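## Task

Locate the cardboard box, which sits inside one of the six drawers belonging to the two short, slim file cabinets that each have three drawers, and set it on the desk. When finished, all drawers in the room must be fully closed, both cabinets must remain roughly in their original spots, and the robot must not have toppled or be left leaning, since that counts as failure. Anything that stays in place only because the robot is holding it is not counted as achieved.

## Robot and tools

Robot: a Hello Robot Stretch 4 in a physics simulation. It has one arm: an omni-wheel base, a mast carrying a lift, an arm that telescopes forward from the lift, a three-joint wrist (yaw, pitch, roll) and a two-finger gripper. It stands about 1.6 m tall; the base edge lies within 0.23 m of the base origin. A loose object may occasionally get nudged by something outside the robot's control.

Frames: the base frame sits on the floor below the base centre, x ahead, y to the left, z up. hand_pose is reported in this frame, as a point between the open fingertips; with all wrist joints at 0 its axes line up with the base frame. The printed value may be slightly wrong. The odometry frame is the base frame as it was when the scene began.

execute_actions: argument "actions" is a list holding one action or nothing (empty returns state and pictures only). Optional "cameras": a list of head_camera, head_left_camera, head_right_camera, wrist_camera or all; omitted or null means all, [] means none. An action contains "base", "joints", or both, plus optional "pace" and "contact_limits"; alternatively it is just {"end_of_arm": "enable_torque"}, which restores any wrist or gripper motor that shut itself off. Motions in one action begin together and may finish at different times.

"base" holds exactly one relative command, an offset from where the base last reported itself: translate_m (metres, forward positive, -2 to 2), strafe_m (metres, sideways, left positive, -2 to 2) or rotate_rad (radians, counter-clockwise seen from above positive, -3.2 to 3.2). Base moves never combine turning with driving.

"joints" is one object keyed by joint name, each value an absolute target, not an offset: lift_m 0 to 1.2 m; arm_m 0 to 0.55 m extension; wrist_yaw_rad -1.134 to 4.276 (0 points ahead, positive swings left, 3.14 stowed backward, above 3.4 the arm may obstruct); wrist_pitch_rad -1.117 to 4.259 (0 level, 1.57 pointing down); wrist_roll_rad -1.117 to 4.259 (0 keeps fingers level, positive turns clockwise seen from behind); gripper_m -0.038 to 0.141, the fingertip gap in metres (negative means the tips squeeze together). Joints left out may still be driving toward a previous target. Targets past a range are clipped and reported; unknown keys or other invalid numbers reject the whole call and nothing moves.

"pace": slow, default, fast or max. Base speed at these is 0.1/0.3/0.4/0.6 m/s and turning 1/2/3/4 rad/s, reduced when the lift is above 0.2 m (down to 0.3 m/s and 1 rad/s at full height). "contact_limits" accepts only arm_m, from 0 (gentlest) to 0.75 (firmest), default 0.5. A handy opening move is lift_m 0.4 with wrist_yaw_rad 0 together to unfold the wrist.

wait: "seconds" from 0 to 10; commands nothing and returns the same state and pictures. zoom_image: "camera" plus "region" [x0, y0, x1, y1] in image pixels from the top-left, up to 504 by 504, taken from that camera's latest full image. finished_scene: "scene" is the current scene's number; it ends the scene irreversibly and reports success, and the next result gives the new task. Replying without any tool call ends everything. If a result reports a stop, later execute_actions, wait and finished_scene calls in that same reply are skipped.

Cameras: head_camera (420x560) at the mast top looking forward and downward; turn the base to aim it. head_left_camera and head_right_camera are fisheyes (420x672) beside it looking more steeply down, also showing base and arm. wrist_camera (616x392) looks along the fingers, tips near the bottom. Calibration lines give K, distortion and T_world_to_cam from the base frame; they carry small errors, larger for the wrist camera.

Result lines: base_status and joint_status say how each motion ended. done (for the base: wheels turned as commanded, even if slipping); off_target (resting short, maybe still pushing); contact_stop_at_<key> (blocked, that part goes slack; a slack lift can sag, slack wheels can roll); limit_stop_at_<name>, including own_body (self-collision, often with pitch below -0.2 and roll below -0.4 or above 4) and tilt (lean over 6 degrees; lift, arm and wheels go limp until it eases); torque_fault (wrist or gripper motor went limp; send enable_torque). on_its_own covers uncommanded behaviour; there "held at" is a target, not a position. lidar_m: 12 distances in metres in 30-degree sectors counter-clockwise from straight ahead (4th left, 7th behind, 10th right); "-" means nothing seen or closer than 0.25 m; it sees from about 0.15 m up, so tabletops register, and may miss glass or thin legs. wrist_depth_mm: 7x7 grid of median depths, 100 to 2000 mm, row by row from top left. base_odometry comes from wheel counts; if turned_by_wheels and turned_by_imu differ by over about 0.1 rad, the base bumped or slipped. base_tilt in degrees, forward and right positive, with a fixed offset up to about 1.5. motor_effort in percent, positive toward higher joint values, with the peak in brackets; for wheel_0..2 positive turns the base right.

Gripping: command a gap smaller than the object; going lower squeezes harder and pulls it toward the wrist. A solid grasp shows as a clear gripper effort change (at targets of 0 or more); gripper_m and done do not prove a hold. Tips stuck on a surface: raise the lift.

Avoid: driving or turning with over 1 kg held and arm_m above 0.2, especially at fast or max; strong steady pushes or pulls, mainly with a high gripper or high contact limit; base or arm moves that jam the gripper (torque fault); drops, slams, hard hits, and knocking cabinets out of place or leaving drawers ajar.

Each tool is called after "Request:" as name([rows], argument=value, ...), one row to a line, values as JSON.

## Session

Request:
execute_actions([
  {"joints":{"lift_m":0.4,"wrist_yaw_rad":0,"wrist_roll_rad":1.57,"gripper_m":0.07}},
])

Scene clock: 2.37 s.
base_odometry: x=+0.000 y=+0.000 heading=+0.000 (m, m, rad; odometry frame)
turned_by_wheels: +0.000 (rad since the last result)
turned_by_imu: +0.001 (rad since the last result)
base_tilt: forward=-0.3 right=-0.1 (deg)
lidar_m: 1.16 1.28 1.79 1.76 1.94 2.09 1.51 2.32 2.18 2.44 2.04 1.66
base_status: not commanded
joint_positions: lift_m=+0.400 arm_m=-0.003 wrist_yaw_rad=+0.000 wrist_pitch_rad=-0.014 wrist_roll_rad=+1.570 gripper_m=+0.070
joint_status: all done
motor_effort: lift_m=+23(21) arm_m=-1(1) wrist_yaw_rad=-1(4) wrist_pitch_rad=-9(8) wrist_roll_rad=+0(6) gripper_m=-4(0) wheel_0=+0(0) wheel_1=-1(1) wheel_2=+0(0) (%)
hand_pose: x=+0.4568 y=-0.0873 z=+0.5821 quat_wxyz=(+0.707, +0.707, -0.005, +0.005) (m; base frame)
wrist_depth_mm: 1308 1366 1336 1366 1366 1138 798 / 1366 1366 1366 1397 1397 1160 809 / 1397 1397 1430 1430 1397 1205 831 / 1430 1430 960 960 991 976 831 / 1464 1464 991 991 991 1008 854 / 1499 1499 216 1008 211 1008 842 / 1576 1576 1025 157 1042 1042 842
pictures: head_camera, head_left_camera, head_right_camera, wrist_camera
camera_calibration (this result's frames):
wrist_camera: T_world_to_cam=[[0.0189694, 0.0205667, -0.999609, 0.582028], [0.0356771, 0.999138, 0.021234, 0.124419], [0.999183, -0.0360659, 0.0182193, -0.24772], [0, 0, 0, 1]] pos_world=[0.232038, -0.145216, 0.583672]
Images, in order (width x height): head_camera 420x560, head_left_camera 420x672, head_right_camera 420x672, wrist_camera 616x392.

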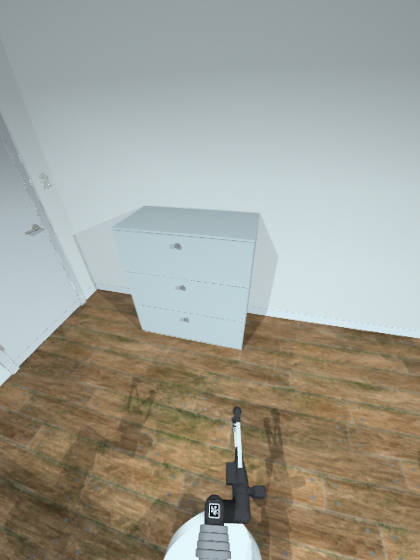

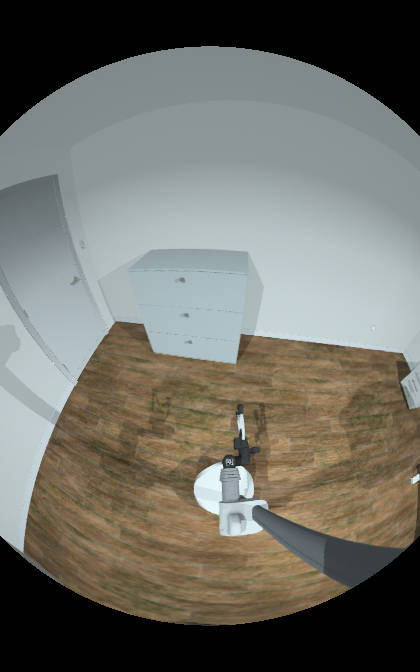

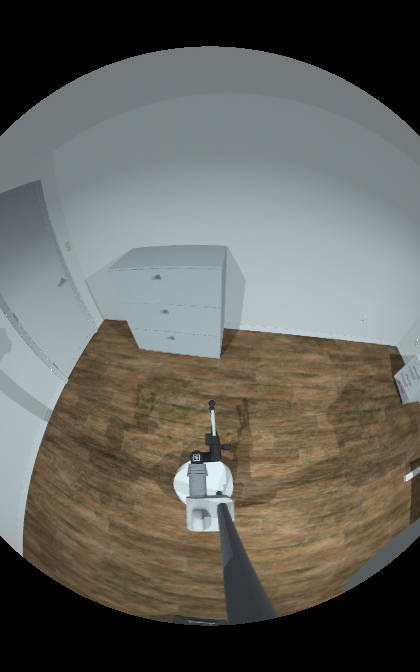

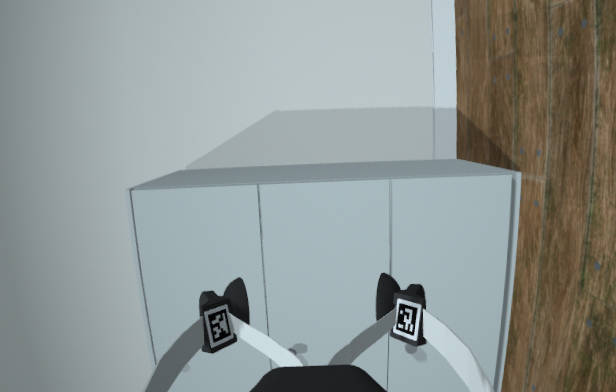

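Request:
execute_actions([
  {"base":{"rotate_rad":2.9},"joints":{"lift_m":0.258}},
], cameras=["head_camera","wrist_camera"])

Scene clock: 6.83 s.
base_odometry: x=+0.000 y=+0.000 heading=+2.900 (m, m, rad; odometry frame)
turned_by_wheels: +2.900 (rad since the last result)
turned_by_imu: +2.971 (rad since the last result)
base_tilt: forward=-0.3 right=-0.1 (deg)
lidar_m: 1.48 1.52 2.26 2.14 2.40 1.74 1.18 1.22 1.84 1.76 1.83 2.19
base_status: done
joint_positions: lift_m=+0.258 arm_m=-0.003 wrist_yaw_rad=+0.000 wrist_pitch_rad=-0.014 wrist_roll_rad=+1.570 gripper_m=+0.070
joint_status: all done
motor_effort: lift_m=+19(25) arm_m=-1(1) wrist_yaw_rad=+1(0) wrist_pitch_rad=-8(8) wrist_roll_rad=+0(0) gripper_m=-1(4) wheel_0=+0(8) wheel_1=+0(10) wheel_2=+1(7) (%)
hand_pose: x=+0.4568 y=-0.0874 z=+0.4404 quat_wxyz=(+0.707, +0.707, -0.005, +0.005) (m; base frame)
wrist_depth_mm: 1863 1921 1921 1921 1661 854 615 / 1863 1921 1921 1921 1756 878 615 / 1921 1921 1921 1921 1808 904 621 / 1863 1921 1863 1921 1921 917 634 / 1921 1863 1921 1499 1308 917 640 / 1863 1863 216 1281 212 917 640 / 1863 1863 1863 157 1308 798 654
pictures: head_camera, wrist_camera
camera_calibration (this result's frames):
wrist_camera: T_world_to_cam=[[0.0189753, 0.0205643, -0.999608, 0.440381], [0.0359606, 0.999128, 0.021237, 0.127378], [0.999173, -0.0363495, 0.0182193, -0.245148], [0, 0, 0, 1]] pos_world=[0.232009, -0.145234, 0.44197]
Images, in order (width x height): head_camera 420x560, wrist_camera 616x392.

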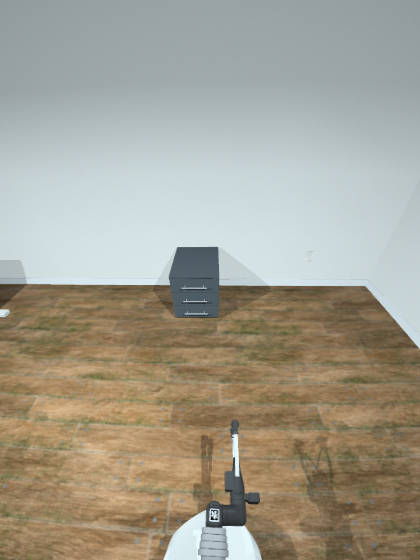

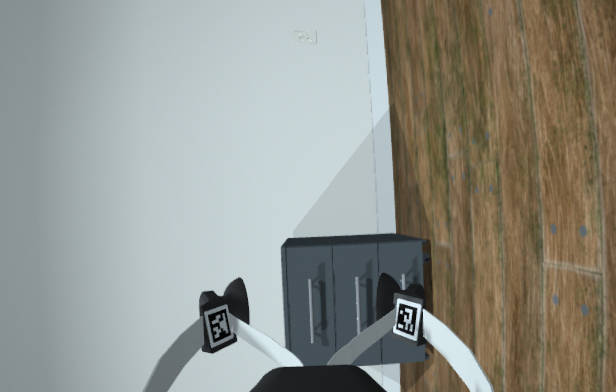

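Request:
execute_actions([
  {"base":{"strafe_m":0.3}},
], cameras=[])

Request:
execute_actions([
  {"base":{"translate_m":0.6},"joints":{"arm_m":0.3}},
], cameras=["wrist_camera"])

Scene clock: 10.43 s.
base_odometry: x=-0.072 y=-0.291 heading=+2.900 (m, m, rad; odometry frame)
turned_by_wheels: +0.000 (rad since the last result)
turned_by_imu: +0.000 (rad since the last result)
base_tilt: forward=-0.3 right=-0.1 (deg)
lidar_m: 1.46 2.14 1.94 1.85 2.16 1.74 1.38 1.22 1.70 2.07 2.11 2.17
base_status: done
joint_positions: lift_m=+0.258 arm_m=-0.003 wrist_yaw_rad=+0.000 wrist_pitch_rad=-0.014 wrist_roll_rad=+1.570 gripper_m=+0.070
joint_status: not commanded
motor_effort: lift_m=+20(20) arm_m=-1(0) wrist_yaw_rad=+1(0) wrist_pitch_rad=-9(8) wrist_roll_rad=+0(0) gripper_m=-1(1) wheel_0=+2(9) wheel_1=+0(9) wheel_2=+1(1) (%)
hand_pose: x=+0.4568 y=-0.0874 z=+0.4404 quat_wxyz=(+0.707, +0.707, -0.005, +0.005) (m; base frame)
wrist_depth_mm: 1921 1921 1921 1921 1708 854 615 / 1921 1921 1921 1983 1756 878 621 / 1921 1921 1863 1921 1576 904 627 / 1921 1863 1863 1336 1336 917 627 / 1863 1863 1863 1308 1308 917 647 / 1863 1863 216 1863 212 931 640 / 1863 1863 1863 157 1708 788 654
pictures: none
No camera images: the call's "cameras" was empty. Leave "cameras" out to get every camera's image.

Scene clock: 13.93 s.
base_odometry: x=-0.654 y=-0.148 heading=+2.901 (m, m, rad; odometry frame)
turned_by_wheels: +0.000 (rad since the last result)
turned_by_imu: +0.001 (rad since the last result)
base_tilt: forward=-0.3 right=-0.1 (deg)
lidar_m: 0.84 1.51 1.99 1.85 2.42 2.35 1.82 1.84 2.19 2.05 2.11 0.94
base_status: done
joint_positions: lift_m=+0.258 arm_m=+0.299 wrist_yaw_rad=+0.000 wrist_pitch_rad=-0.014 wrist_roll_rad=+1.570 gripper_m=+0.070
joint_status: all done
motor_effort: lift_m=+19(19) arm_m=+5(6) wrist_yaw_rad=+1(2) wrist_pitch_rad=-8(8) wrist_roll_rad=+0(0) gripper_m=-3(4) wheel_0=+1(4) wheel_1=+1(7) wheel_2=+2(8) (%)
hand_pose: x=+0.7586 y=-0.0874 z=+0.4404 quat_wxyz=(+0.707, +0.707, -0.005, +0.005) (m; base frame)
wrist_depth_mm: 960 960 976 976 976 854 615 / 960 960 394 392 394 397 394 / 960 960 402 389 392 392 394 / 960 960 392 384 389 389 389 / 946 946 384 382 384 384 384 / 946 946 216 379 212 382 384 / 931 931 377 157 377 377 382
pictures: wrist_camera
camera_calibration (this result's frames):
wrist_camera: T_world_to_cam=[[0.0191058, 0.0206801, -0.999604, 0.434581], [0.0360004, 0.999124, 0.0213583, 0.116452], [0.999169, -0.0363942, 0.0183445, -0.546791], [0, 0, 0, 1]] pos_world=[0.533842, -0.145238, 0.441952]
Images, in order (width x height): wrist_camera 616x392.

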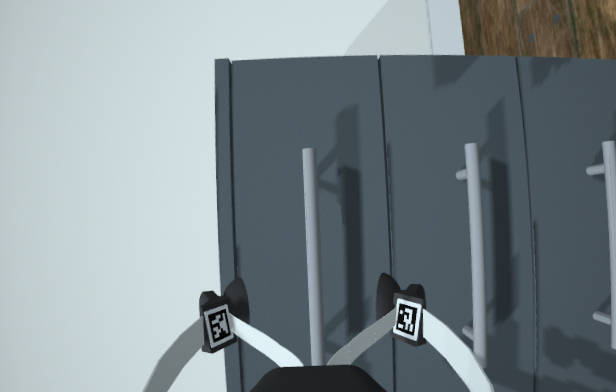

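Request:
execute_actions([
  {"base":{"rotate_rad":0.05}},
], cameras=[])

Request:
execute_actions([
  {"base":{"strafe_m":-0.045},"joints":{"arm_m":0.415}},
], cameras=[])

Request:
execute_actions([
  {"joints":{"gripper_m":-0.02}},
], cameras=["wrist_camera"])

Request:
execute_actions([
  {"joints":{"arm_m":0.12}},
], cameras=["head_camera"])

Scene clock: 17.90 s.
base_odometry: x=-0.654 y=-0.148 heading=+2.950 (m, m, rad; odometry frame)
turned_by_wheels: +0.050 (rad since the last result)
turned_by_imu: +0.052 (rad since the last result)
base_tilt: forward=-0.3 right=-0.1 (deg)
lidar_m: 0.86 1.53 1.94 1.86 2.45 2.34 1.83 1.87 2.13 2.02 2.02 0.92
base_status: done
joint_positions: lift_m=+0.258 arm_m=+0.299 wrist_yaw_rad=+0.000 wrist_pitch_rad=-0.014 wrist_roll_rad=+1.570 gripper_m=+0.070
joint_status: not commanded
motor_effort: lift_m=+19(19) arm_m=+5(4) wrist_yaw_rad=+0(0) wrist_pitch_rad=-7(8) wrist_roll_rad=+0(0) gripper_m=-1(1) wheel_0=-1(5) wheel_1=-2(3) wheel_2=+1(3) (%)
hand_pose: x=+0.7586 y=-0.0874 z=+0.4404 quat_wxyz=(+0.707, +0.707, -0.005, +0.005) (m; base frame)
wrist_depth_mm: 931 931 377 377 379 377 382 / 931 946 379 379 379 379 382 / 946 931 379 379 377 379 382 / 946 946 389 377 379 379 382 / 946 946 377 379 379 379 382 / 946 960 216 379 211 379 382 / 960 946 379 157 377 379 382
pictures: none
No camera images: the call's "cameras" was empty. Leave "cameras" out to get every camera's image.

Scene clock: 19.27 s.
base_odometry: x=-0.646 y=-0.104 heading=+2.950 (m, m, rad; odometry frame)
turned_by_wheels: +0.000 (rad since the last result)
turned_by_imu: +0.001 (rad since the last result)
base_tilt: forward=-0.3 right=-0.1 (deg)
lidar_m: 0.86 1.49 1.98 1.89 2.46 2.33 1.82 1.86 2.08 1.98 2.02 0.94
base_status: done
joint_positions: lift_m=+0.258 arm_m=+0.414 wrist_yaw_rad=+0.000 wrist_pitch_rad=-0.014 wrist_roll_rad=+1.570 gripper_m=+0.070
joint_status: all done
motor_effort: lift_m=+19(20) arm_m=+5(9) wrist_yaw_rad=+1(2) wrist_pitch_rad=-8(8) wrist_roll_rad=+0(0) gripper_m=-1(4) wheel_0=-2(7) wheel_1=+0(6) wheel_2=-1(2) (%)
hand_pose: x=+0.8736 y=-0.0874 z=+0.4404 quat_wxyz=(+0.707, +0.707, -0.005, +0.005) (m; base frame)
wrist_depth_mm: 820 820 262 263 264 264 - / 820 831 262 263 263 264 263 / 820 820 262 262 263 264 230 / 831 820 260 262 263 264 232 / 831 842 262 262 263 264 235 / 831 831 216 262 212 264 235 / 820 831 260 157 263 263 -
pictures: none
No camera images: the call's "cameras" was empty. Leave "cameras" out to get every camera's image.

Scene clock: 20.90 s.
base_odometry: x=-0.646 y=-0.104 heading=+2.950 (m, m, rad; odometry frame)
turned_by_wheels: +0.000 (rad since the last result)
turned_by_imu: +0.001 (rad since the last result)
base_tilt: forward=-0.3 right=-0.1 (deg)
lidar_m: 0.85 1.51 1.99 1.91 2.47 2.33 1.79 1.88 2.10 2.00 2.05 0.92
base_status: not commanded
joint_positions: lift_m=+0.258 arm_m=+0.414 wrist_yaw_rad=+0.001 wrist_pitch_rad=-0.011 wrist_roll_rad=+1.570 gripper_m=-0.019
joint_status: all done
motor_effort: lift_m=+19(19) arm_m=+3(4) wrist_yaw_rad=-2(1) wrist_pitch_rad=-16(18) wrist_roll_rad=+0(0) gripper_m=-23(21) wheel_0=-2(2) wheel_1=-1(0) wheel_2=+0(0) (%)
hand_pose: x=+0.8739 y=-0.0872 z=+0.4395 quat_wxyz=(+0.707, +0.707, -0.004, +0.004) (m; base frame)
wrist_depth_mm: 820 820 257 259 259 264 - / 820 831 258 259 259 265 265 / 809 831 257 258 258 264 229 / 820 831 257 257 258 264 229 / 831 820 258 258 259 265 230 / 831 820 256 213 259 264 230 / 820 820 180 220 258 265 -
pictures: wrist_camera
camera_calibration (this result's frames):
wrist_camera: T_world_to_cam=[[0.0158644, 0.0206903, -0.99966, 0.434302], [0.0353888, 0.999148, 0.0212414, 0.112715], [0.999248, -0.0357138, 0.0151187, -0.660517], [0, 0, 0, 1]] pos_world=[0.649141, -0.145194, 0.441746]
Images, in order (width x height): wrist_camera 616x392.

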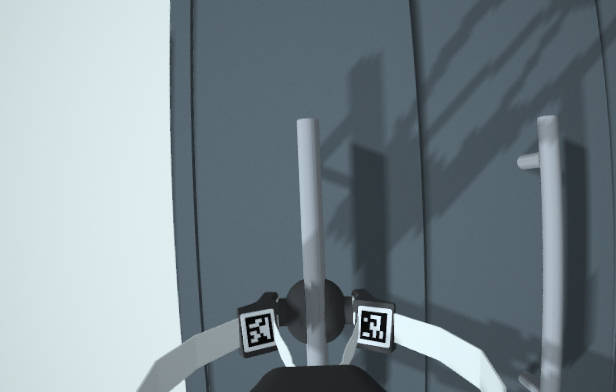

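Scene clock: 22.90 s.
base_odometry: x=-0.646 y=-0.104 heading=+2.951 (m, m, rad; odometry frame)
turned_by_wheels: +0.000 (rad since the last result)
turned_by_imu: +0.001 (rad since the last result)
base_tilt: forward=-0.3 right=-0.1 (deg)
lidar_m: 0.59 1.51 1.98 1.91 2.45 2.34 1.79 1.87 2.11 1.97 2.02 0.63
base_status: not commanded
joint_positions: lift_m=+0.258 arm_m=+0.121 wrist_yaw_rad=+0.005 wrist_pitch_rad=-0.011 wrist_roll_rad=+1.570 gripper_m=-0.019
joint_status: all done
motor_effort: lift_m=+20(20) arm_m=-5(8) wrist_yaw_rad=-12(12) wrist_pitch_rad=-19(19) wrist_roll_rad=+0(0) gripper_m=-17(20) wheel_0=+1(2) wheel_1=-1(1) wheel_2=+1(1) (%)
hand_pose: x=+0.5806 y=-0.0861 z=+0.4393 quat_wxyz=(+0.707, +0.707, -0.002, +0.005) (m; base frame)
wrist_depth_mm: 1118 1118 256 256 257 831 603 / 1098 1118 256 257 258 741 585 / 1118 1118 257 257 258 559 559 / 1118 1118 257 257 258 559 569 / 1118 1138 257 257 259 564 574 / 1118 1138 257 214 208 564 574 / 1138 1118 178 212 259 564 591
pictures: head_camera
Images, in order (width x height): head_camera 420x560.

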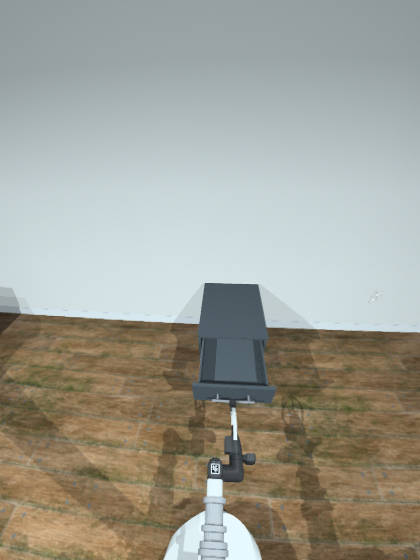

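Request:
execute_actions([
  {"joints":{"arm_m":0.421}},
], cameras=[])

Request:
execute_actions([
  {"joints":{"gripper_m":0.07}},
], cameras=[])

Request:
execute_actions([
  {"joints":{"arm_m":0.35}},
], cameras=[])

Request:
execute_actions([
  {"joints":{"lift_m":0.1}},
], cameras=[])

Request:
execute_actions([
  {"joints":{"arm_m":0.415}},
], cameras=[])

Request:
execute_actions([
  {"joints":{"gripper_m":-0.02}},
], cameras=[])

Request:
execute_actions([
  {"joints":{"arm_m":0.12}},
], cameras=["head_camera"])

Scene clock: 38.63 s.
base_odometry: x=-0.646 y=-0.104 heading=+2.950 (m, m, rad; odometry frame)
turned_by_wheels: +0.000 (rad since the last result)
turned_by_imu: +0.002 (rad since the last result)
base_tilt: forward=-0.3 right=-0.1 (deg)
lidar_m: 0.85 1.54 1.99 1.89 2.47 2.36 1.80 1.90 2.11 2.00 2.02 0.93
base_status: not commanded
joint_positions: lift_m=+0.258 arm_m=+0.420 wrist_yaw_rad=-0.001 wrist_pitch_rad=-0.011 wrist_roll_rad=+1.570 gripper_m=-0.019
joint_status: all done
motor_effort: lift_m=+19(19) arm_m=+6(1) wrist_yaw_rad=+3(13) wrist_pitch_rad=-17(19) wrist_roll_rad=+0(1) gripper_m=-16(19) wheel_0=+0(1) wheel_1=-1(0) wheel_2=-1(1) (%)
hand_pose: x=+0.8792 y=-0.0877 z=+0.4395 quat_wxyz=(+0.707, +0.707, -0.004, +0.004) (m; base frame)
wrist_depth_mm: 809 809 256 257 258 259 - / 820 831 256 257 257 259 259 / 820 820 256 256 257 259 226 / 820 820 256 256 257 259 229 / 831 820 256 256 257 258 259 / 820 820 255 208 208 258 259 / 820 820 180 219 257 258 -
pictures: none
No camera images: the call's "cameras" was empty. Leave "cameras" out to get every camera's image.

Scene clock: 40.27 s.
base_odometry: x=-0.646 y=-0.104 heading=+2.950 (m, m, rad; odometry frame)
turned_by_wheels: +0.000 (rad since the last result)
turned_by_imu: +0.001 (rad since the last result)
base_tilt: forward=-0.3 right=-0.1 (deg)
lidar_m: 0.86 1.51 1.98 1.90 2.46 2.34 1.80 1.88 2.10 2.00 2.05 0.91
base_status: not commanded
joint_positions: lift_m=+0.258 arm_m=+0.420 wrist_yaw_rad=+0.000 wrist_pitch_rad=-0.014 wrist_roll_rad=+1.570 gripper_m=+0.070
joint_status: all done
motor_effort: lift_m=+20(20) arm_m=+5(6) wrist_yaw_rad=+2(5) wrist_pitch_rad=-10(16) wrist_roll_rad=+0(0) gripper_m=+0(12) wheel_0=+1(1) wheel_1=+0(0) wheel_2=-1(1) (%)
hand_pose: x=+0.8795 y=-0.0875 z=+0.4402 quat_wxyz=(+0.707, +0.707, -0.005, +0.005) (m; base frame)
wrist_depth_mm: 831 820 256 256 256 257 - / 820 809 255 256 257 257 258 / 820 820 255 256 257 257 233 / 820 820 255 256 257 258 258 / 820 842 255 255 258 257 258 / 820 820 217 256 212 258 257 / 820 820 255 157 256 258 -
pictures: none
No camera images: the call's "cameras" was empty. Leave "cameras" out to get every camera's image.

Scene clock: 41.40 s.
base_odometry: x=-0.646 y=-0.104 heading=+2.950 (m, m, rad; odometry frame)
turned_by_wheels: +0.000 (rad since the last result)
turned_by_imu: +0.000 (rad since the last result)
base_tilt: forward=-0.3 right=-0.1 (deg)
lidar_m: 0.86 1.51 1.99 1.89 2.48 2.33 1.80 1.84 2.10 2.00 2.02 0.92
base_status: not commanded
joint_positions: lift_m=+0.258 arm_m=+0.351 wrist_yaw_rad=+0.000 wrist_pitch_rad=-0.014 wrist_roll_rad=+1.570 gripper_m=+0.070
joint_status: all done
motor_effort: lift_m=+19(19) arm_m=-5(2) wrist_yaw_rad=+1(2) wrist_pitch_rad=-9(10) wrist_roll_rad=+0(0) gripper_m=-2(2) wheel_0=+0(1) wheel_1=-1(0) wheel_2=-1(1) (%)
hand_pose: x=+0.8102 y=-0.0874 z=+0.4403 quat_wxyz=(+0.707, +0.707, -0.005, +0.005) (m; base frame)
wrist_depth_mm: 878 878 891 327 327 329 329 / 891 891 325 325 327 330 330 / 891 891 325 325 329 329 329 / 891 891 325 325 327 327 329 / 904 891 324 327 327 329 329 / 891 891 216 325 212 325 329 / 904 904 325 157 327 290 329
pictures: none
No camera images: the call's "cameras" was empty. Leave "cameras" out to get every camera's image.

Scene clock: 43.13 s.
base_odometry: x=-0.646 y=-0.104 heading=+2.950 (m, m, rad; odometry frame)
turned_by_wheels: +0.000 (rad since the last result)
turned_by_imu: +0.001 (rad since the last result)
base_tilt: forward=-0.3 right=-0.1 (deg)
lidar_m: 0.86 1.52 1.98 1.90 2.48 2.35 1.80 1.88 2.10 2.00 2.01 0.92
base_status: not commanded
joint_positions: lift_m=+0.100 arm_m=+0.351 wrist_yaw_rad=+0.000 wrist_pitch_rad=-0.014 wrist_roll_rad=+1.570 gripper_m=+0.070
joint_status: all done
motor_effort: lift_m=+18(20) arm_m=-4(4) wrist_yaw_rad=+1(1) wrist_pitch_rad=-10(9) wrist_roll_rad=+0(1) gripper_m=+0(1) wheel_0=+1(1) wheel_1=+0(0) wheel_2=-1(1) (%)
hand_pose: x=+0.8102 y=-0.0874 z=+0.2824 quat_wxyz=(+0.707, +0.707, -0.005, +0.005) (m; base frame)
wrist_depth_mm: 891 891 609 327 329 329 366 / 324 324 327 327 327 329 329 / 324 325 325 325 327 329 329 / 324 324 324 325 327 329 329 / 322 324 325 325 327 327 329 / 324 322 216 327 212 329 329 / 325 324 325 157 327 290 329
pictures: none
No camera images: the call's "cameras" was empty. Leave "cameras" out to get every camera's image.

Scene clock: 44.23 s.
base_odometry: x=-0.646 y=-0.104 heading=+2.950 (m, m, rad; odometry frame)
turned_by_wheels: +0.000 (rad since the last result)
turned_by_imu: +0.000 (rad since the last result)
base_tilt: forward=-0.3 right=-0.1 (deg)
lidar_m: 0.86 1.53 1.97 1.90 2.49 2.31 1.81 1.88 2.10 1.98 2.01 0.93
base_status: not commanded
joint_positions: lift_m=+0.100 arm_m=+0.414 wrist_yaw_rad=+0.000 wrist_pitch_rad=-0.014 wrist_roll_rad=+1.570 gripper_m=+0.070
joint_status: all done
motor_effort: lift_m=+18(18) arm_m=+4(8) wrist_yaw_rad=+1(1) wrist_pitch_rad=-8(9) wrist_roll_rad=+0(0) gripper_m=-3(6) wheel_0=+1(1) wheel_1=+0(0) wheel_2=-1(1) (%)
hand_pose: x=+0.8736 y=-0.0874 z=+0.2825 quat_wxyz=(+0.707, +0.707, -0.005, +0.005) (m; base frame)
wrist_depth_mm: 260 262 263 263 264 264 - / 260 260 262 262 263 264 264 / 260 260 262 262 263 264 241 / 259 260 262 263 263 264 229 / 260 260 262 262 263 264 230 / 259 260 216 263 212 264 229 / 243 260 262 157 262 264 -
pictures: none
No camera images: the call's "cameras" was empty. Leave "cameras" out to get every camera's image.

Scene clock: 45.87 s.
base_odometry: x=-0.646 y=-0.104 heading=+2.950 (m, m, rad; odometry frame)
turned_by_wheels: +0.000 (rad since the last result)
turned_by_imu: +0.001 (rad since the last result)
base_tilt: forward=-0.3 right=-0.1 (deg)
lidar_m: 0.84 1.53 1.96 1.89 2.47 2.33 1.80 1.90 2.11 1.99 2.02 0.94
base_status: not commanded
joint_positions: lift_m=+0.100 arm_m=+0.414 wrist_yaw_rad=+0.001 wrist_pitch_rad=-0.014 wrist_roll_rad=+1.570 gripper_m=-0.019
joint_status: all done
motor_effort: lift_m=+18(18) arm_m=+3(4) wrist_yaw_rad=-1(1) wrist_pitch_rad=-10(10) wrist_roll_rad=+0(0) gripper_m=-19(16) wheel_0=+0(1) wheel_1=+0(0) wheel_2=-1(1) (%)
hand_pose: x=+0.8739 y=-0.0872 z=+0.2823 quat_wxyz=(+0.707, +0.707, -0.004, +0.005) (m; base frame)
wrist_depth_mm: 260 260 258 259 258 265 - / 259 259 258 259 260 264 265 / 259 260 258 258 259 264 263 / 259 260 258 259 259 263 229 / 259 260 259 259 260 265 229 / 259 260 258 213 260 264 229 / 243 260 180 222 259 264 -
pictures: none
No camera images: the call's "cameras" was empty. Leave "cameras" out to get every camera's image.

Scene clock: 47.87 s.
base_odometry: x=-0.646 y=-0.104 heading=+2.951 (m, m, rad; odometry frame)
turned_by_wheels: +0.000 (rad since the last result)
turned_by_imu: +0.001 (rad since the last result)
base_tilt: forward=-0.3 right=-0.1 (deg)
lidar_m: 0.58 1.54 1.98 1.90 2.46 2.34 1.81 1.87 2.11 1.98 2.01 0.60
base_status: not commanded
joint_positions: lift_m=+0.100 arm_m=+0.121 wrist_yaw_rad=+0.005 wrist_pitch_rad=-0.013 wrist_roll_rad=+1.570 gripper_m=-0.019
joint_status: all done
motor_effort: lift_m=+18(18) arm_m=-4(6) wrist_yaw_rad=-13(13) wrist_pitch_rad=-12(13) wrist_roll_rad=+0(0) gripper_m=-18(18) wheel_0=+1(0) wheel_1=-1(1) wheel_2=+1(1) (%)
hand_pose: x=+0.5806 y=-0.0860 z=+0.2821 quat_wxyz=(+0.707, +0.707, -0.003, +0.006) (m; base frame)
wrist_depth_mm: 1098 1118 257 257 259 535 389 / 1118 1118 257 257 258 549 399 / 1118 1118 257 257 259 559 404 / 1118 1138 257 258 259 554 402 / 1138 1138 257 258 259 559 413 / 1138 1118 258 213 259 559 413 / 1098 1138 180 221 259 466 413
pictures: head_camera
Images, in order (width x height): head_camera 420x560.

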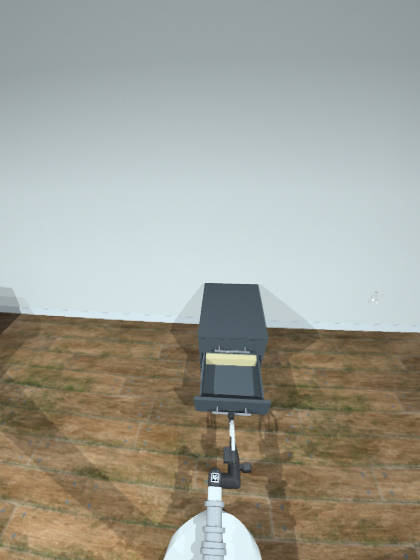

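Request:
execute_actions([
  {"joints":{"arm_m":0.421}},
], cameras=[])

Request:
execute_actions([
  {"joints":{"gripper_m":0.07}},
], cameras=[])

Request:
execute_actions([
  {"joints":{"arm_m":0.35}},
], cameras=[])

Request:
execute_actions([
  {"joints":{"lift_m":0.007,"wrist_pitch_rad":0.2}},
], cameras=[])

Request:
execute_actions([
  {"joints":{"arm_m":0.424}},
], cameras=[])

Request:
execute_actions([
  {"joints":{"gripper_m":-0.03}},
], cameras=[])

Request:
execute_actions([
  {"joints":{"arm_m":0.13}},
], cameras=["head_camera"])

Scene clock: 55.23 s.
base_odometry: x=-0.646 y=-0.104 heading=+2.950 (m, m, rad; odometry frame)
turned_by_wheels: +0.000 (rad since the last result)
turned_by_imu: +0.002 (rad since the last result)
base_tilt: forward=-0.3 right=-0.1 (deg)
lidar_m: 0.86 1.52 1.98 1.91 2.48 2.34 1.81 1.86 2.11 2.00 2.04 0.95
base_status: not commanded
joint_positions: lift_m=+0.100 arm_m=+0.420 wrist_yaw_rad=-0.001 wrist_pitch_rad=-0.013 wrist_roll_rad=+1.570 gripper_m=-0.020
joint_status: all done
motor_effort: lift_m=+18(18) arm_m=+7(13) wrist_yaw_rad=+4(13) wrist_pitch_rad=-11(13) wrist_roll_rad=+0(0) gripper_m=-16(18) wheel_0=+1(2) wheel_1=-1(1) wheel_2=-1(1) (%)
hand_pose: x=+0.8791 y=-0.0877 z=+0.2823 quat_wxyz=(+0.707, +0.707, -0.005, +0.004) (m; base frame)
wrist_depth_mm: 256 255 256 257 258 259 - / 255 256 257 257 258 259 260 / 255 255 256 257 258 259 224 / 255 255 256 257 257 259 226 / 255 255 256 257 257 258 228 / 254 256 254 210 204 258 228 / 255 255 179 211 257 258 -
pictures: none
No camera images: the call's "cameras" was empty. Leave "cameras" out to get every camera's image.

Scene clock: 56.87 s.
base_odometry: x=-0.646 y=-0.104 heading=+2.950 (m, m, rad; odometry frame)
turned_by_wheels: +0.000 (rad since the last result)
turned_by_imu: +0.001 (rad since the last result)
base_tilt: forward=-0.3 right=-0.1 (deg)
lidar_m: 0.86 1.54 1.99 1.91 2.47 2.32 1.80 1.87 2.13 2.00 2.04 0.95
base_status: not commanded
joint_positions: lift_m=+0.100 arm_m=+0.420 wrist_yaw_rad=+0.000 wrist_pitch_rad=-0.014 wrist_roll_rad=+1.570 gripper_m=+0.070
joint_status: all done
motor_effort: lift_m=+18(18) arm_m=+4(7) wrist_yaw_rad=+2(4) wrist_pitch_rad=-9(11) wrist_roll_rad=-1(0) gripper_m=+1(15) wheel_0=+1(1) wheel_1=+0(0) wheel_2=-1(1) (%)
hand_pose: x=+0.8795 y=-0.0875 z=+0.2824 quat_wxyz=(+0.707, +0.707, -0.005, +0.005) (m; base frame)
wrist_depth_mm: 255 255 256 256 257 258 - / 254 255 257 256 257 259 259 / 254 255 255 257 256 257 224 / 254 255 255 256 258 257 228 / 254 255 255 256 257 258 258 / 253 255 217 256 212 258 258 / 254 254 255 157 257 257 -
pictures: none
No camera images: the call's "cameras" was empty. Leave "cameras" out to get every camera's image.

Scene clock: 58.00 s.
base_odometry: x=-0.646 y=-0.104 heading=+2.950 (m, m, rad; odometry frame)
turned_by_wheels: +0.000 (rad since the last result)
turned_by_imu: +0.000 (rad since the last result)
base_tilt: forward=-0.3 right=-0.1 (deg)
lidar_m: 0.86 1.53 1.97 1.91 2.47 2.33 1.80 1.88 2.10 1.98 2.00 0.94
base_status: not commanded
joint_positions: lift_m=+0.100 arm_m=+0.351 wrist_yaw_rad=+0.000 wrist_pitch_rad=-0.014 wrist_roll_rad=+1.570 gripper_m=+0.070
joint_status: all done
motor_effort: lift_m=+18(18) arm_m=-4(8) wrist_yaw_rad=+1(2) wrist_pitch_rad=-9(10) wrist_roll_rad=+0(0) gripper_m=-4(2) wheel_0=+1(0) wheel_1=+0(0) wheel_2=-1(1) (%)
hand_pose: x=+0.8102 y=-0.0874 z=+0.2824 quat_wxyz=(+0.707, +0.707, -0.005, +0.005) (m; base frame)
wrist_depth_mm: 891 891 603 325 329 329 366 / 324 324 325 327 327 329 329 / 324 325 325 325 327 329 329 / 324 324 325 325 327 329 329 / 324 325 325 325 325 327 327 / 322 324 216 325 212 327 329 / 324 324 325 157 327 290 329
pictures: none
No camera images: the call's "cameras" was empty. Leave "cameras" out to get every camera's image.

Scene clock: 59.40 s.
base_odometry: x=-0.646 y=-0.104 heading=+2.950 (m, m, rad; odometry frame)
turned_by_wheels: +0.000 (rad since the last result)
turned_by_imu: +0.001 (rad since the last result)
base_tilt: forward=-0.3 right=-0.1 (deg)
lidar_m: 0.86 1.53 2.00 1.90 2.48 2.34 1.82 1.87 2.11 2.00 2.02 0.92
base_status: not commanded
joint_positions: lift_m=+0.007 arm_m=+0.351 wrist_yaw_rad=+0.000 wrist_pitch_rad=+0.202 wrist_roll_rad=+1.570 gripper_m=+0.070
joint_status: all done
motor_effort: lift_m=+18(19) arm_m=-4(4) wrist_yaw_rad=+1(1) wrist_pitch_rad=-6(7) wrist_roll_rad=+0(0) gripper_m=+0(2) wheel_0=+1(1) wheel_1=+0(0) wheel_2=-1(1) (%)
hand_pose: x=+0.8043 y=-0.0874 z=+0.1276 quat_wxyz=(+0.704, +0.703, +0.071, -0.071) (m; base frame)
wrist_depth_mm: 293 312 591 421 357 237 - / 290 304 320 338 349 241 195 / 287 303 322 338 347 245 198 / 287 304 319 336 353 247 199 / 287 303 319 336 353 249 200 / 287 301 216 336 212 249 200 / 287 300 315 158 351 223 -
pictures: none
No camera images: the call's "cameras" was empty. Leave "cameras" out to get every camera's image.

Scene clock: 60.53 s.
base_odometry: x=-0.646 y=-0.104 heading=+2.950 (m, m, rad; odometry frame)
turned_by_wheels: +0.000 (rad since the last result)
turned_by_imu: +0.000 (rad since the last result)
base_tilt: forward=-0.3 right=-0.1 (deg)
lidar_m: 0.85 1.52 1.98 1.90 2.46 2.31 1.81 1.86 2.11 2.01 2.02 0.92
base_status: not commanded
joint_positions: lift_m=+0.007 arm_m=+0.423 wrist_yaw_rad=+0.000 wrist_pitch_rad=+0.202 wrist_roll_rad=+1.570 gripper_m=+0.070
joint_status: all done
motor_effort: lift_m=+18(18) arm_m=+4(1) wrist_yaw_rad=+1(1) wrist_pitch_rad=-8(7) wrist_roll_rad=+0(0) gripper_m=-5(3) wheel_0=+1(1) wheel_1=-1(0) wheel_2=-1(1) (%)
hand_pose: x=+0.8768 y=-0.0874 z=+0.1275 quat_wxyz=(+0.704, +0.703, +0.071, -0.071) (m; base frame)
wrist_depth_mm: 226 236 249 263 296 236 - / 225 237 249 263 277 240 194 / 224 236 249 259 277 245 197 / 225 236 248 257 277 247 199 / 225 236 250 258 276 248 200 / 224 234 216 257 212 248 199 / 224 231 245 157 273 222 -
pictures: none
No camera images: the call's "cameras" was empty. Leave "cameras" out to get every camera's image.

Scene clock: 62.23 s.
base_odometry: x=-0.646 y=-0.104 heading=+2.950 (m, m, rad; odometry frame)
turned_by_wheels: +0.000 (rad since the last result)
turned_by_imu: +0.001 (rad since the last result)
base_tilt: forward=-0.3 right=-0.1 (deg)
lidar_m: 0.85 1.51 1.99 1.89 2.48 2.33 1.80 1.86 2.12 1.99 2.02 0.93
base_status: not commanded
joint_positions: lift_m=+0.007 arm_m=+0.423 wrist_yaw_rad=+0.001 wrist_pitch_rad=+0.203 wrist_roll_rad=+1.570 gripper_m=-0.029
joint_status: all done
motor_effort: lift_m=+18(18) arm_m=+4(5) wrist_yaw_rad=-1(1) wrist_pitch_rad=-10(11) wrist_roll_rad=+0(0) gripper_m=-19(20) wheel_0=+0(1) wheel_1=+0(0) wheel_2=-1(1) (%)
hand_pose: x=+0.8769 y=-0.0872 z=+0.1272 quat_wxyz=(+0.704, +0.703, +0.072, -0.071) (m; base frame)
wrist_depth_mm: 226 236 243 256 281 236 - / 225 236 243 257 270 239 194 / 224 236 242 254 271 243 196 / 224 236 242 251 270 246 198 / 224 235 242 251 270 246 198 / 224 235 239 210 201 246 198 / 224 230 180 216 264 211 -
pictures: none
No camera images: the call's "cameras" was empty. Leave "cameras" out to get every camera's image.

Scene clock: 64.23 s.
base_odometry: x=-0.646 y=-0.104 heading=+2.951 (m, m, rad; odometry frame)
turned_by_wheels: +0.000 (rad since the last result)
turned_by_imu: +0.001 (rad since the last result)
base_tilt: forward=-0.3 right=-0.1 (deg)
lidar_m: 0.59 1.51 1.97 1.89 2.45 2.34 1.80 1.87 2.10 2.00 2.01 0.60
base_status: not commanded
joint_positions: lift_m=+0.007 arm_m=+0.131 wrist_yaw_rad=+0.005 wrist_pitch_rad=+0.204 wrist_roll_rad=+1.570 gripper_m=-0.029
joint_status: all done
motor_effort: lift_m=+19(18) arm_m=-4(2) wrist_yaw_rad=-13(13) wrist_pitch_rad=-13(14) wrist_roll_rad=+1(0) gripper_m=-19(21) wheel_0=+1(1) wheel_1=-1(0) wheel_2=+1(1) (%)
hand_pose: x=+0.5846 y=-0.0860 z=+0.1268 quat_wxyz=(+0.704, +0.703, +0.074, -0.070) (m; base frame)
wrist_depth_mm: 991 1025 240 255 268 236 - / 976 1025 240 253 268 240 194 / 480 504 240 250 270 243 197 / 484 504 241 251 268 246 198 / 484 504 241 250 268 247 199 / 480 504 238 212 206 247 199 / 480 504 178 210 265 152 -
pictures: head_camera
Images, in order (width x height): head_camera 420x560.

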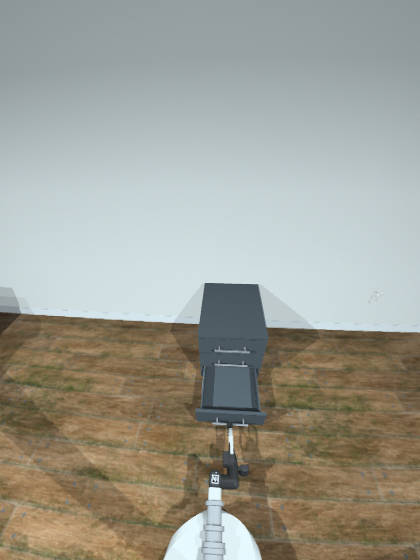

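Request:
execute_actions([
  {"joints":{"arm_m":0.433}},
], cameras=[])

Request:
execute_actions([
  {"joints":{"gripper_m":0.07}},
], cameras=[])

Request:
execute_actions([
  {"joints":{"arm_m":0.35}},
], cameras=[])

Request:
execute_actions([
  {"base":{"rotate_rad":1.535},"joints":{"arm_m":0,"lift_m":0.255,"wrist_pitch_rad":0}},
], cameras=[])

Request:
execute_actions([
  {"base":{"translate_m":1.0},"pace":"fast"},
], cameras=[])

Request:
execute_actions([
  {"base":{"strafe_m":1.5},"pace":"fast"},
], cameras=["head_camera","wrist_camera"])

Scene clock: 69.20 s.
base_odometry: x=-0.646 y=-0.104 heading=+2.951 (m, m, rad; odometry frame)
turned_by_wheels: +0.000 (rad since the last result)
turned_by_imu: +0.002 (rad since the last result)
base_tilt: forward=-0.3 right=-0.1 (deg)
lidar_m: 0.85 1.53 1.99 1.90 2.46 2.35 1.81 1.89 2.10 1.99 2.05 0.93
base_status: not commanded
joint_positions: lift_m=+0.007 arm_m=+0.432 wrist_yaw_rad=-0.001 wrist_pitch_rad=+0.204 wrist_roll_rad=+1.570 gripper_m=-0.029
joint_status: all done
motor_effort: lift_m=+19(19) arm_m=+7(6) wrist_yaw_rad=+3(13) wrist_pitch_rad=-12(14) wrist_roll_rad=+0(0) gripper_m=-18(22) wheel_0=+1(2) wheel_1=-1(1) wheel_2=-1(1) (%)
hand_pose: x=+0.8852 y=-0.0876 z=+0.1270 quat_wxyz=(+0.704, +0.703, +0.072, -0.072) (m; base frame)
wrist_depth_mm: 219 228 242 255 270 235 - / 217 228 241 253 270 239 193 / 218 228 240 249 268 242 196 / 217 228 240 249 267 245 198 / 216 227 240 249 266 246 198 / 216 227 237 207 208 247 198 / 216 223 179 216 263 153 -
pictures: none
No camera images: the call's "cameras" was empty. Leave "cameras" out to get every camera's image.

Scene clock: 70.90 s.
base_odometry: x=-0.646 y=-0.104 heading=+2.950 (m, m, rad; odometry frame)
turned_by_wheels: +0.000 (rad since the last result)
turned_by_imu: +0.001 (rad since the last result)
base_tilt: forward=-0.3 right=-0.1 (deg)
lidar_m: 0.84 1.54 1.98 1.90 2.46 2.35 1.81 1.85 2.11 2.00 2.02 0.92
base_status: not commanded
joint_positions: lift_m=+0.007 arm_m=+0.432 wrist_yaw_rad=+0.000 wrist_pitch_rad=+0.205 wrist_roll_rad=+1.570 gripper_m=+0.070
joint_status: all done
motor_effort: lift_m=+18(19) arm_m=+5(6) wrist_yaw_rad=+2(5) wrist_pitch_rad=-16(14) wrist_roll_rad=+0(0) gripper_m=-3(19) wheel_0=+0(1) wheel_1=+0(0) wheel_2=-1(1) (%)
hand_pose: x=+0.8855 y=-0.0875 z=+0.1267 quat_wxyz=(+0.704, +0.703, +0.072, -0.072) (m; base frame)
wrist_depth_mm: 218 229 240 254 290 234 - / 217 228 240 253 268 237 191 / 217 229 240 252 270 242 195 / 217 229 240 250 267 244 196 / 217 227 240 249 268 244 197 / 216 226 216 248 212 245 198 / 216 225 236 154 265 220 -
pictures: none
No camera images: the call's "cameras" was empty. Leave "cameras" out to get every camera's image.

Scene clock: 72.10 s.
base_odometry: x=-0.646 y=-0.104 heading=+2.950 (m, m, rad; odometry frame)
turned_by_wheels: +0.000 (rad since the last result)
turned_by_imu: +0.000 (rad since the last result)
base_tilt: forward=-0.3 right=-0.1 (deg)
lidar_m: 0.85 1.52 1.98 1.88 2.48 2.34 1.81 1.87 2.10 2.01 2.04 0.93
base_status: not commanded
joint_positions: lift_m=+0.007 arm_m=+0.351 wrist_yaw_rad=+0.000 wrist_pitch_rad=+0.203 wrist_roll_rad=+1.570 gripper_m=+0.070
joint_status: all done
motor_effort: lift_m=+19(19) arm_m=-4(6) wrist_yaw_rad=+1(2) wrist_pitch_rad=-10(15) wrist_roll_rad=+0(0) gripper_m=-3(1) wheel_0=+1(1) wheel_1=+0(0) wheel_2=-1(1) (%)
hand_pose: x=+0.8043 y=-0.0874 z=+0.1273 quat_wxyz=(+0.704, +0.703, +0.072, -0.072) (m; base frame)
wrist_depth_mm: 293 312 591 421 357 237 - / 290 304 320 338 347 240 195 / 287 303 320 338 347 245 197 / 285 303 320 336 351 248 200 / 286 303 319 336 353 248 200 / 286 301 216 334 212 248 200 / 286 298 315 157 351 223 -
pictures: none
No camera images: the call's "cameras" was empty. Leave "cameras" out to get every camera's image.

Scene clock: 74.27 s.
base_odometry: x=-0.646 y=-0.104 heading=-1.798 (m, m, rad; odometry frame)
turned_by_wheels: +1.535 (rad since the last result)
turned_by_imu: +1.573 (rad since the last result)
base_tilt: forward=-0.3 right=-0.1 (deg)
lidar_m: 1.91 2.46 2.34 1.80 1.85 2.10 2.02 2.05 0.94 0.87 1.51 1.96
base_status: done
joint_positions: lift_m=+0.255 arm_m=+0.001 wrist_yaw_rad=+0.000 wrist_pitch_rad=+0.002 wrist_roll_rad=+1.570 gripper_m=+0.070
joint_status: all done
motor_effort: lift_m=+23(27) arm_m=-4(4) wrist_yaw_rad=+1(2) wrist_pitch_rad=-8(13) wrist_roll_rad=+0(0) gripper_m=+0(2) wheel_0=+0(7) wheel_1=-1(3) wheel_2=+0(6) (%)
hand_pose: x=+0.4602 y=-0.0874 z=+0.4323 quat_wxyz=(+0.707, +0.707, +0.001, -0.001) (m; base frame)
wrist_depth_mm: - - - - 1537 820 603 / - - - - 1618 842 597 / - - - - 1661 854 603 / - - - - 1708 878 615 / - - - - 1708 878 615 / - - 217 - 212 878 609 / - - - 157 1576 759 634
pictures: none
No camera images: the call's "cameras" was empty. Leave "cameras" out to get every camera's image.

Scene clock: 78.13 s.
base_odometry: x=-0.871 y=-1.078 heading=-1.798 (m, m, rad; odometry frame)
turned_by_wheels: +0.000 (rad since the last result)
turned_by_imu: +0.000 (rad since the last result)
base_tilt: forward=-0.3 right=-0.1 (deg)
lidar_m: 0.89 0.93 1.66 2.26 2.20 2.54 3.06 1.30 1.27 1.45 1.29 0.93
base_status: done
joint_positions: lift_m=+0.255 arm_m=+0.001 wrist_yaw_rad=+0.000 wrist_pitch_rad=+0.002 wrist_roll_rad=+1.570 gripper_m=+0.070
joint_status: not commanded
motor_effort: lift_m=+22(23) arm_m=-4(4) wrist_yaw_rad=+1(1) wrist_pitch_rad=-9(9) wrist_roll_rad=+0(0) gripper_m=-1(1) wheel_0=-1(7) wheel_1=-1(5) wheel_2=+1(10) (%)
hand_pose: x=+0.4602 y=-0.0874 z=+0.4323 quat_wxyz=(+0.707, +0.707, +0.001, -0.001) (m; base frame)
wrist_depth_mm: 1464 1499 1430 1537 1499 820 603 / 1499 1464 1397 1499 1499 831 591 / 1464 1464 1366 1537 1499 866 609 / 1464 1499 1336 1499 1499 866 615 / 1464 1464 1118 1499 1499 878 621 / 1464 1464 217 1499 212 891 621 / 1464 1430 1008 157 1042 759 634
pictures: none
No camera images: the call's "cameras" was empty. Leave "cameras" out to get every camera's image.

Scene clock: 83.10 s.
base_odometry: x=+0.591 y=-1.416 heading=-1.798 (m, m, rad; odometry frame)
turned_by_wheels: +0.000 (rad since the last result)
turned_by_imu: -0.005 (rad since the last result)
base_tilt: forward=-0.3 right=-0.1 (deg)
lidar_m: 1.10 1.08 0.76 0.73 0.76 1.07 1.28 3.16 2.58 2.98 1.41 1.50
base_status: done
joint_positions: lift_m=+0.255 arm_m=+0.001 wrist_yaw_rad=+0.000 wrist_pitch_rad=+0.002 wrist_roll_rad=+1.570 gripper_m=+0.070
joint_status: not commanded
motor_effort: lift_m=+22(22) arm_m=-4(4) wrist_yaw_rad=+1(1) wrist_pitch_rad=-8(9) wrist_roll_rad=+0(0) gripper_m=-3(1) wheel_0=+0(12) wheel_1=+0(10) wheel_2=+1(4) (%)
hand_pose: x=+0.4602 y=-0.0874 z=+0.4324 quat_wxyz=(+0.707, +0.707, +0.001, -0.001) (m; base frame)
wrist_depth_mm: 1499 1499 1499 1537 1499 820 597 / 1499 1499 1499 1499 1537 842 591 / 1464 1464 1537 1499 1308 866 609 / 1499 1499 1499 917 917 878 615 / 1499 1464 1499 904 931 891 615 / 1499 1464 216 917 212 891 621 / 1499 1499 1499 157 1499 759 627
pictures: head_camera, wrist_camera
camera_calibration (this result's frames):
wrist_camera: T_world_to_cam=[[0.00222636, 0.0206815, -0.999784, 0.440077], [0.0364006, 0.999122, 0.0207489, 0.127461], [0.999335, -0.0364389, 0.00147159, -0.241233], [0, 0, 0, 1]] pos_world=[0.235453, -0.14524, 0.437692]
Images, in order (width x height): head_camera 420x560, wrist_camera 616x392.

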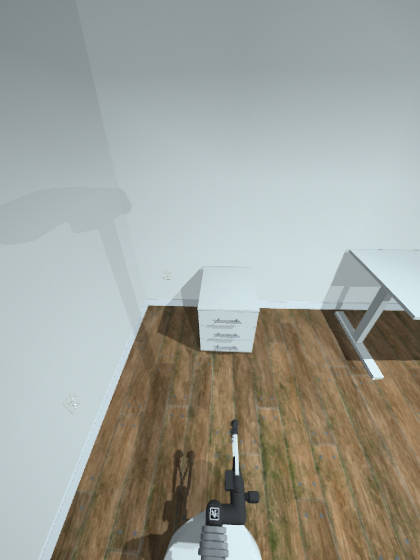

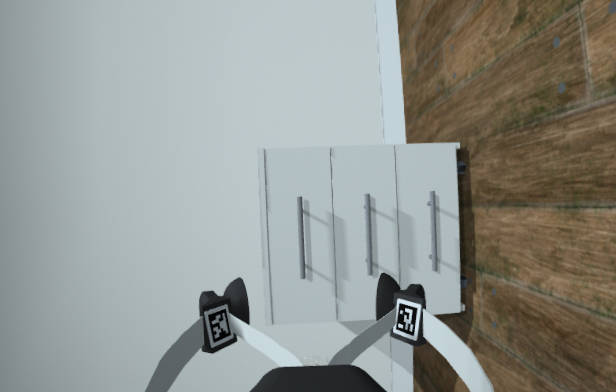

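Request:
execute_actions([
  {"base":{"translate_m":0.23},"joints":{"arm_m":0.3,"lift_m":0.26}},
], cameras=["wrist_camera"])

Scene clock: 86.33 s.
base_odometry: x=+0.539 y=-1.640 heading=-1.798 (m, m, rad; odometry frame)
turned_by_wheels: +0.000 (rad since the last result)
turned_by_imu: +0.001 (rad since the last result)
base_tilt: forward=-0.3 right=-0.1 (deg)
lidar_m: 0.87 1.06 0.78 0.74 0.77 1.08 1.53 3.39 2.69 2.99 1.29 0.95
base_status: done
joint_positions: lift_m=+0.260 arm_m=+0.299 wrist_yaw_rad=+0.000 wrist_pitch_rad=+0.002 wrist_roll_rad=+1.570 gripper_m=+0.070
joint_status: all done
motor_effort: lift_m=+23(20) arm_m=+4(4) wrist_yaw_rad=+1(2) wrist_pitch_rad=-8(8) wrist_roll_rad=+0(0) gripper_m=+0(4) wheel_0=+0(5) wheel_1=+0(4) wheel_2=+0(8) (%)
hand_pose: x=+0.7587 y=-0.0874 z=+0.4374 quat_wxyz=(+0.707, +0.707, +0.001, -0.001) (m; base frame)
wrist_depth_mm: 960 960 960 976 991 831 603 / 946 960 960 382 384 389 389 / 946 960 379 382 384 387 392 / 946 960 379 382 384 387 392 / 946 946 379 382 384 387 389 / 931 946 217 377 211 387 389 / 946 960 379 157 384 389 387
pictures: wrist_camera
camera_calibration (this result's frames):
wrist_camera: T_world_to_cam=[[0.00241016, 0.0206934, -0.999783, 0.444248], [0.0363247, 0.999124, 0.0207673, 0.116521], [0.999337, -0.0363669, 0.00165636, -0.539618], [0, 0, 0, 1]] pos_world=[0.533957, -0.145236, 0.442625]
Images, in order (width x height): wrist_camera 616x392.

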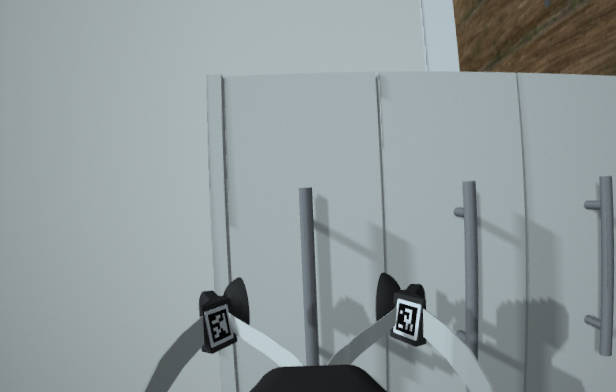

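Request:
execute_actions([
  {"base":{"strafe_m":0.02},"joints":{"arm_m":0.418}},
], cameras=[])

Request:
execute_actions([
  {"joints":{"gripper_m":-0.02}},
], cameras=[])

Request:
execute_actions([
  {"joints":{"arm_m":0.12}},
], cameras=["head_camera"])

Scene clock: 89.67 s.
base_odometry: x=+0.558 y=-1.645 heading=-1.798 (m, m, rad; odometry frame)
turned_by_wheels: +0.000 (rad since the last result)
turned_by_imu: +0.001 (rad since the last result)
base_tilt: forward=-0.3 right=-0.1 (deg)
lidar_m: 0.88 1.02 0.75 0.70 0.76 1.04 1.51 3.40 2.65 3.01 1.27 0.93
base_status: done
joint_positions: lift_m=+0.260 arm_m=+0.417 wrist_yaw_rad=+0.000 wrist_pitch_rad=+0.002 wrist_roll_rad=+1.570 gripper_m=+0.070
joint_status: all done
motor_effort: lift_m=+23(23) arm_m=+4(5) wrist_yaw_rad=+1(1) wrist_pitch_rad=-8(8) wrist_roll_rad=+0(0) gripper_m=+1(3) wheel_0=+2(5) wheel_1=-1(5) wheel_2=-2(3) (%)
hand_pose: x=+0.8766 y=-0.0874 z=+0.4374 quat_wxyz=(+0.707, +0.707, +0.001, -0.001) (m; base frame)
wrist_depth_mm: 831 842 262 264 266 267 - / 831 842 263 264 266 268 268 / 842 831 262 264 265 267 268 / 842 831 262 264 265 267 267 / 820 831 262 262 265 267 268 / 831 831 216 262 212 266 267 / 820 831 260 157 265 266 -
pictures: none
No camera images: the call's "cameras" was empty. Leave "cameras" out to get every camera's image.

Scene clock: 91.30 s.
base_odometry: x=+0.558 y=-1.645 heading=-1.798 (m, m, rad; odometry frame)
turned_by_wheels: +0.000 (rad since the last result)
turned_by_imu: +0.001 (rad since the last result)
base_tilt: forward=-0.3 right=-0.1 (deg)
lidar_m: 0.87 1.03 0.74 0.72 0.76 1.04 1.49 3.37 2.68 3.01 1.28 0.92
base_status: not commanded
joint_positions: lift_m=+0.260 arm_m=+0.417 wrist_yaw_rad=+0.001 wrist_pitch_rad=+0.003 wrist_roll_rad=+1.570 gripper_m=-0.019
joint_status: all done
motor_effort: lift_m=+23(23) arm_m=+3(5) wrist_yaw_rad=-2(2) wrist_pitch_rad=-9(9) wrist_roll_rad=+0(0) gripper_m=-17(16) wheel_0=+2(2) wheel_1=+0(0) wheel_2=-2(2) (%)
hand_pose: x=+0.8769 y=-0.0871 z=+0.4372 quat_wxyz=(+0.707, +0.707, +0.001, -0.001) (m; base frame)
wrist_depth_mm: 831 831 260 262 263 267 - / 831 831 260 262 263 267 268 / 831 831 259 262 263 267 268 / 831 842 259 262 263 265 267 / 831 842 259 260 263 266 267 / 831 831 259 206 262 266 267 / 820 831 178 227 263 265 -
pictures: none
No camera images: the call's "cameras" was empty. Leave "cameras" out to get every camera's image.

Scene clock: 93.30 s.
base_odometry: x=+0.558 y=-1.645 heading=-1.798 (m, m, rad; odometry frame)
turned_by_wheels: +0.000 (rad since the last result)
turned_by_imu: +0.001 (rad since the last result)
base_tilt: forward=-0.3 right=-0.1 (deg)
lidar_m: 0.87 1.02 0.76 0.72 0.74 1.03 1.49 3.40 2.69 3.01 1.28 0.92
base_status: not commanded
joint_positions: lift_m=+0.260 arm_m=+0.121 wrist_yaw_rad=+0.000 wrist_pitch_rad=+0.003 wrist_roll_rad=+1.570 gripper_m=-0.020
joint_status: all done
motor_effort: lift_m=+23(23) arm_m=-4(8) wrist_yaw_rad=+2(4) wrist_pitch_rad=-9(9) wrist_roll_rad=+0(0) gripper_m=-13(19) wheel_0=+1(1) wheel_1=+0(0) wheel_2=-1(1) (%)
hand_pose: x=+0.5802 y=-0.0874 z=+0.4373 quat_wxyz=(+0.707, +0.707, +0.001, -0.001) (m; base frame)
wrist_depth_mm: 1118 1138 1138 1160 1182 831 603 / 1138 1160 1118 1160 1138 788 585 / 1118 1118 1138 559 564 569 574 / 1118 1138 1138 564 564 569 574 / 1118 1138 1160 559 569 569 569 / 1118 1138 1138 204 564 564 569 / 1118 1118 173 186 564 569 585
pictures: head_camera
Images, in order (width x height): head_camera 420x560.

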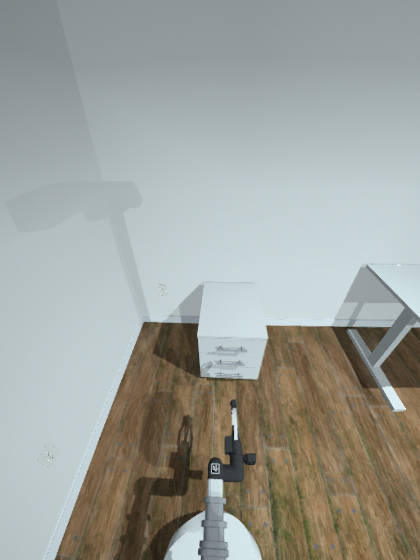

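Go deeper.

Request:
execute_actions([
  {"joints":{"gripper_m":0.07,"arm_m":0.432}},
], cameras=[])

Request:
execute_actions([
  {"joints":{"gripper_m":-0.02}},
], cameras=[])

Request:
execute_actions([
  {"joints":{"arm_m":0.13}},
], cameras=["head_camera"])

Scene clock: 97.17 s.
base_odometry: x=+0.558 y=-1.645 heading=-1.798 (m, m, rad; odometry frame)
turned_by_wheels: +0.000 (rad since the last result)
turned_by_imu: +0.002 (rad since the last result)
base_tilt: forward=-0.3 right=-0.1 (deg)
lidar_m: 0.87 1.04 0.73 0.71 0.75 1.06 1.49 3.41 2.68 3.01 1.28 0.93
base_status: not commanded
joint_positions: lift_m=+0.260 arm_m=+0.431 wrist_yaw_rad=+0.000 wrist_pitch_rad=+0.002 wrist_roll_rad=+1.570 gripper_m=+0.070
joint_status: all done
motor_effort: lift_m=+23(23) arm_m=+5(7) wrist_yaw_rad=+1(2) wrist_pitch_rad=-7(9) wrist_roll_rad=+0(0) gripper_m=-2(13) wheel_0=+1(1) wheel_1=+0(0) wheel_2=-1(1) (%)
hand_pose: x=+0.8906 y=-0.0874 z=+0.4374 quat_wxyz=(+0.707, +0.707, +0.001, -0.001) (m; base frame)
wrist_depth_mm: 809 820 248 251 251 253 - / 820 831 248 250 251 254 255 / 820 820 249 250 251 253 253 / 820 831 248 249 252 253 253 / 820 820 248 249 251 253 254 / 809 820 217 249 212 253 253 / 809 820 247 157 251 253 -
pictures: none
No camera images: the call's "cameras" was empty. Leave "cameras" out to get every camera's image.

Scene clock: 98.80 s.
base_odometry: x=+0.558 y=-1.645 heading=-1.798 (m, m, rad; odometry frame)
turned_by_wheels: +0.000 (rad since the last result)
turned_by_imu: +0.001 (rad since the last result)
base_tilt: forward=-0.3 right=-0.1 (deg)
lidar_m: 0.87 1.03 0.75 0.69 0.76 1.05 1.51 3.41 2.69 3.01 1.29 0.93
base_status: not commanded
joint_positions: lift_m=+0.260 arm_m=+0.431 wrist_yaw_rad=+0.001 wrist_pitch_rad=+0.003 wrist_roll_rad=+1.570 gripper_m=-0.019
joint_status: all done
motor_effort: lift_m=+23(23) arm_m=+3(4) wrist_yaw_rad=-2(2) wrist_pitch_rad=-10(10) wrist_roll_rad=+0(0) gripper_m=-19(22) wheel_0=+1(1) wheel_1=+0(1) wheel_2=-1(1) (%)
hand_pose: x=+0.8910 y=-0.0871 z=+0.4371 quat_wxyz=(+0.707, +0.707, +0.002, -0.001) (m; base frame)
wrist_depth_mm: 831 831 244 245 247 254 - / 820 831 243 245 247 253 254 / 820 831 243 245 247 252 254 / 809 820 244 245 246 253 242 / 798 820 243 245 246 253 254 / 809 820 243 210 246 253 254 / 809 809 179 210 246 253 -
pictures: none
No camera images: the call's "cameras" was empty. Leave "cameras" out to get every camera's image.

Scene clock: 100.83 s.
base_odometry: x=+0.558 y=-1.645 heading=-1.798 (m, m, rad; odometry frame)
turned_by_wheels: +0.000 (rad since the last result)
turned_by_imu: +0.001 (rad since the last result)
base_tilt: forward=-0.3 right=-0.1 (deg)
lidar_m: 0.58 1.04 0.74 0.70 0.75 1.03 1.52 3.42 2.69 3.01 1.29 0.62
base_status: not commanded
joint_positions: lift_m=+0.260 arm_m=+0.131 wrist_yaw_rad=+0.004 wrist_pitch_rad=+0.004 wrist_roll_rad=+1.570 gripper_m=-0.019
joint_status: all done
motor_effort: lift_m=+22(23) arm_m=-4(7) wrist_yaw_rad=-11(11) wrist_pitch_rad=-13(13) wrist_roll_rad=+0(0) gripper_m=-18(21) wheel_0=+3(2) wheel_1=+1(1) wheel_2=+1(1) (%)
hand_pose: x=+0.5905 y=-0.0862 z=+0.4368 quat_wxyz=(+0.707, +0.707, +0.003, +0.000) (m; base frame)
wrist_depth_mm: 1118 1118 241 243 245 820 597 / 1118 1138 242 242 245 723 580 / 1118 1118 242 244 245 564 564 / 1098 1138 242 243 245 559 564 / 1118 1118 242 243 246 559 564 / 1118 1138 242 209 204 564 564 / 1098 1118 180 206 245 559 585
pictures: head_camera
Images, in order (width x height): head_camera 420x560.

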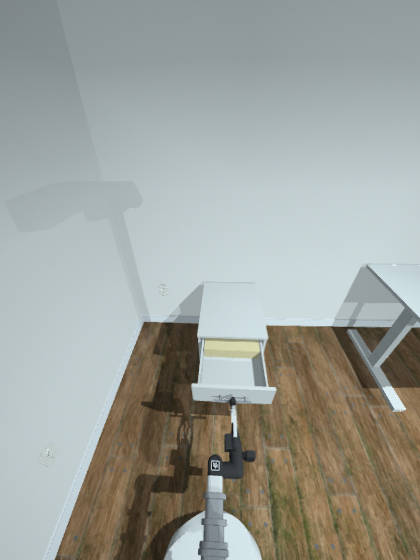

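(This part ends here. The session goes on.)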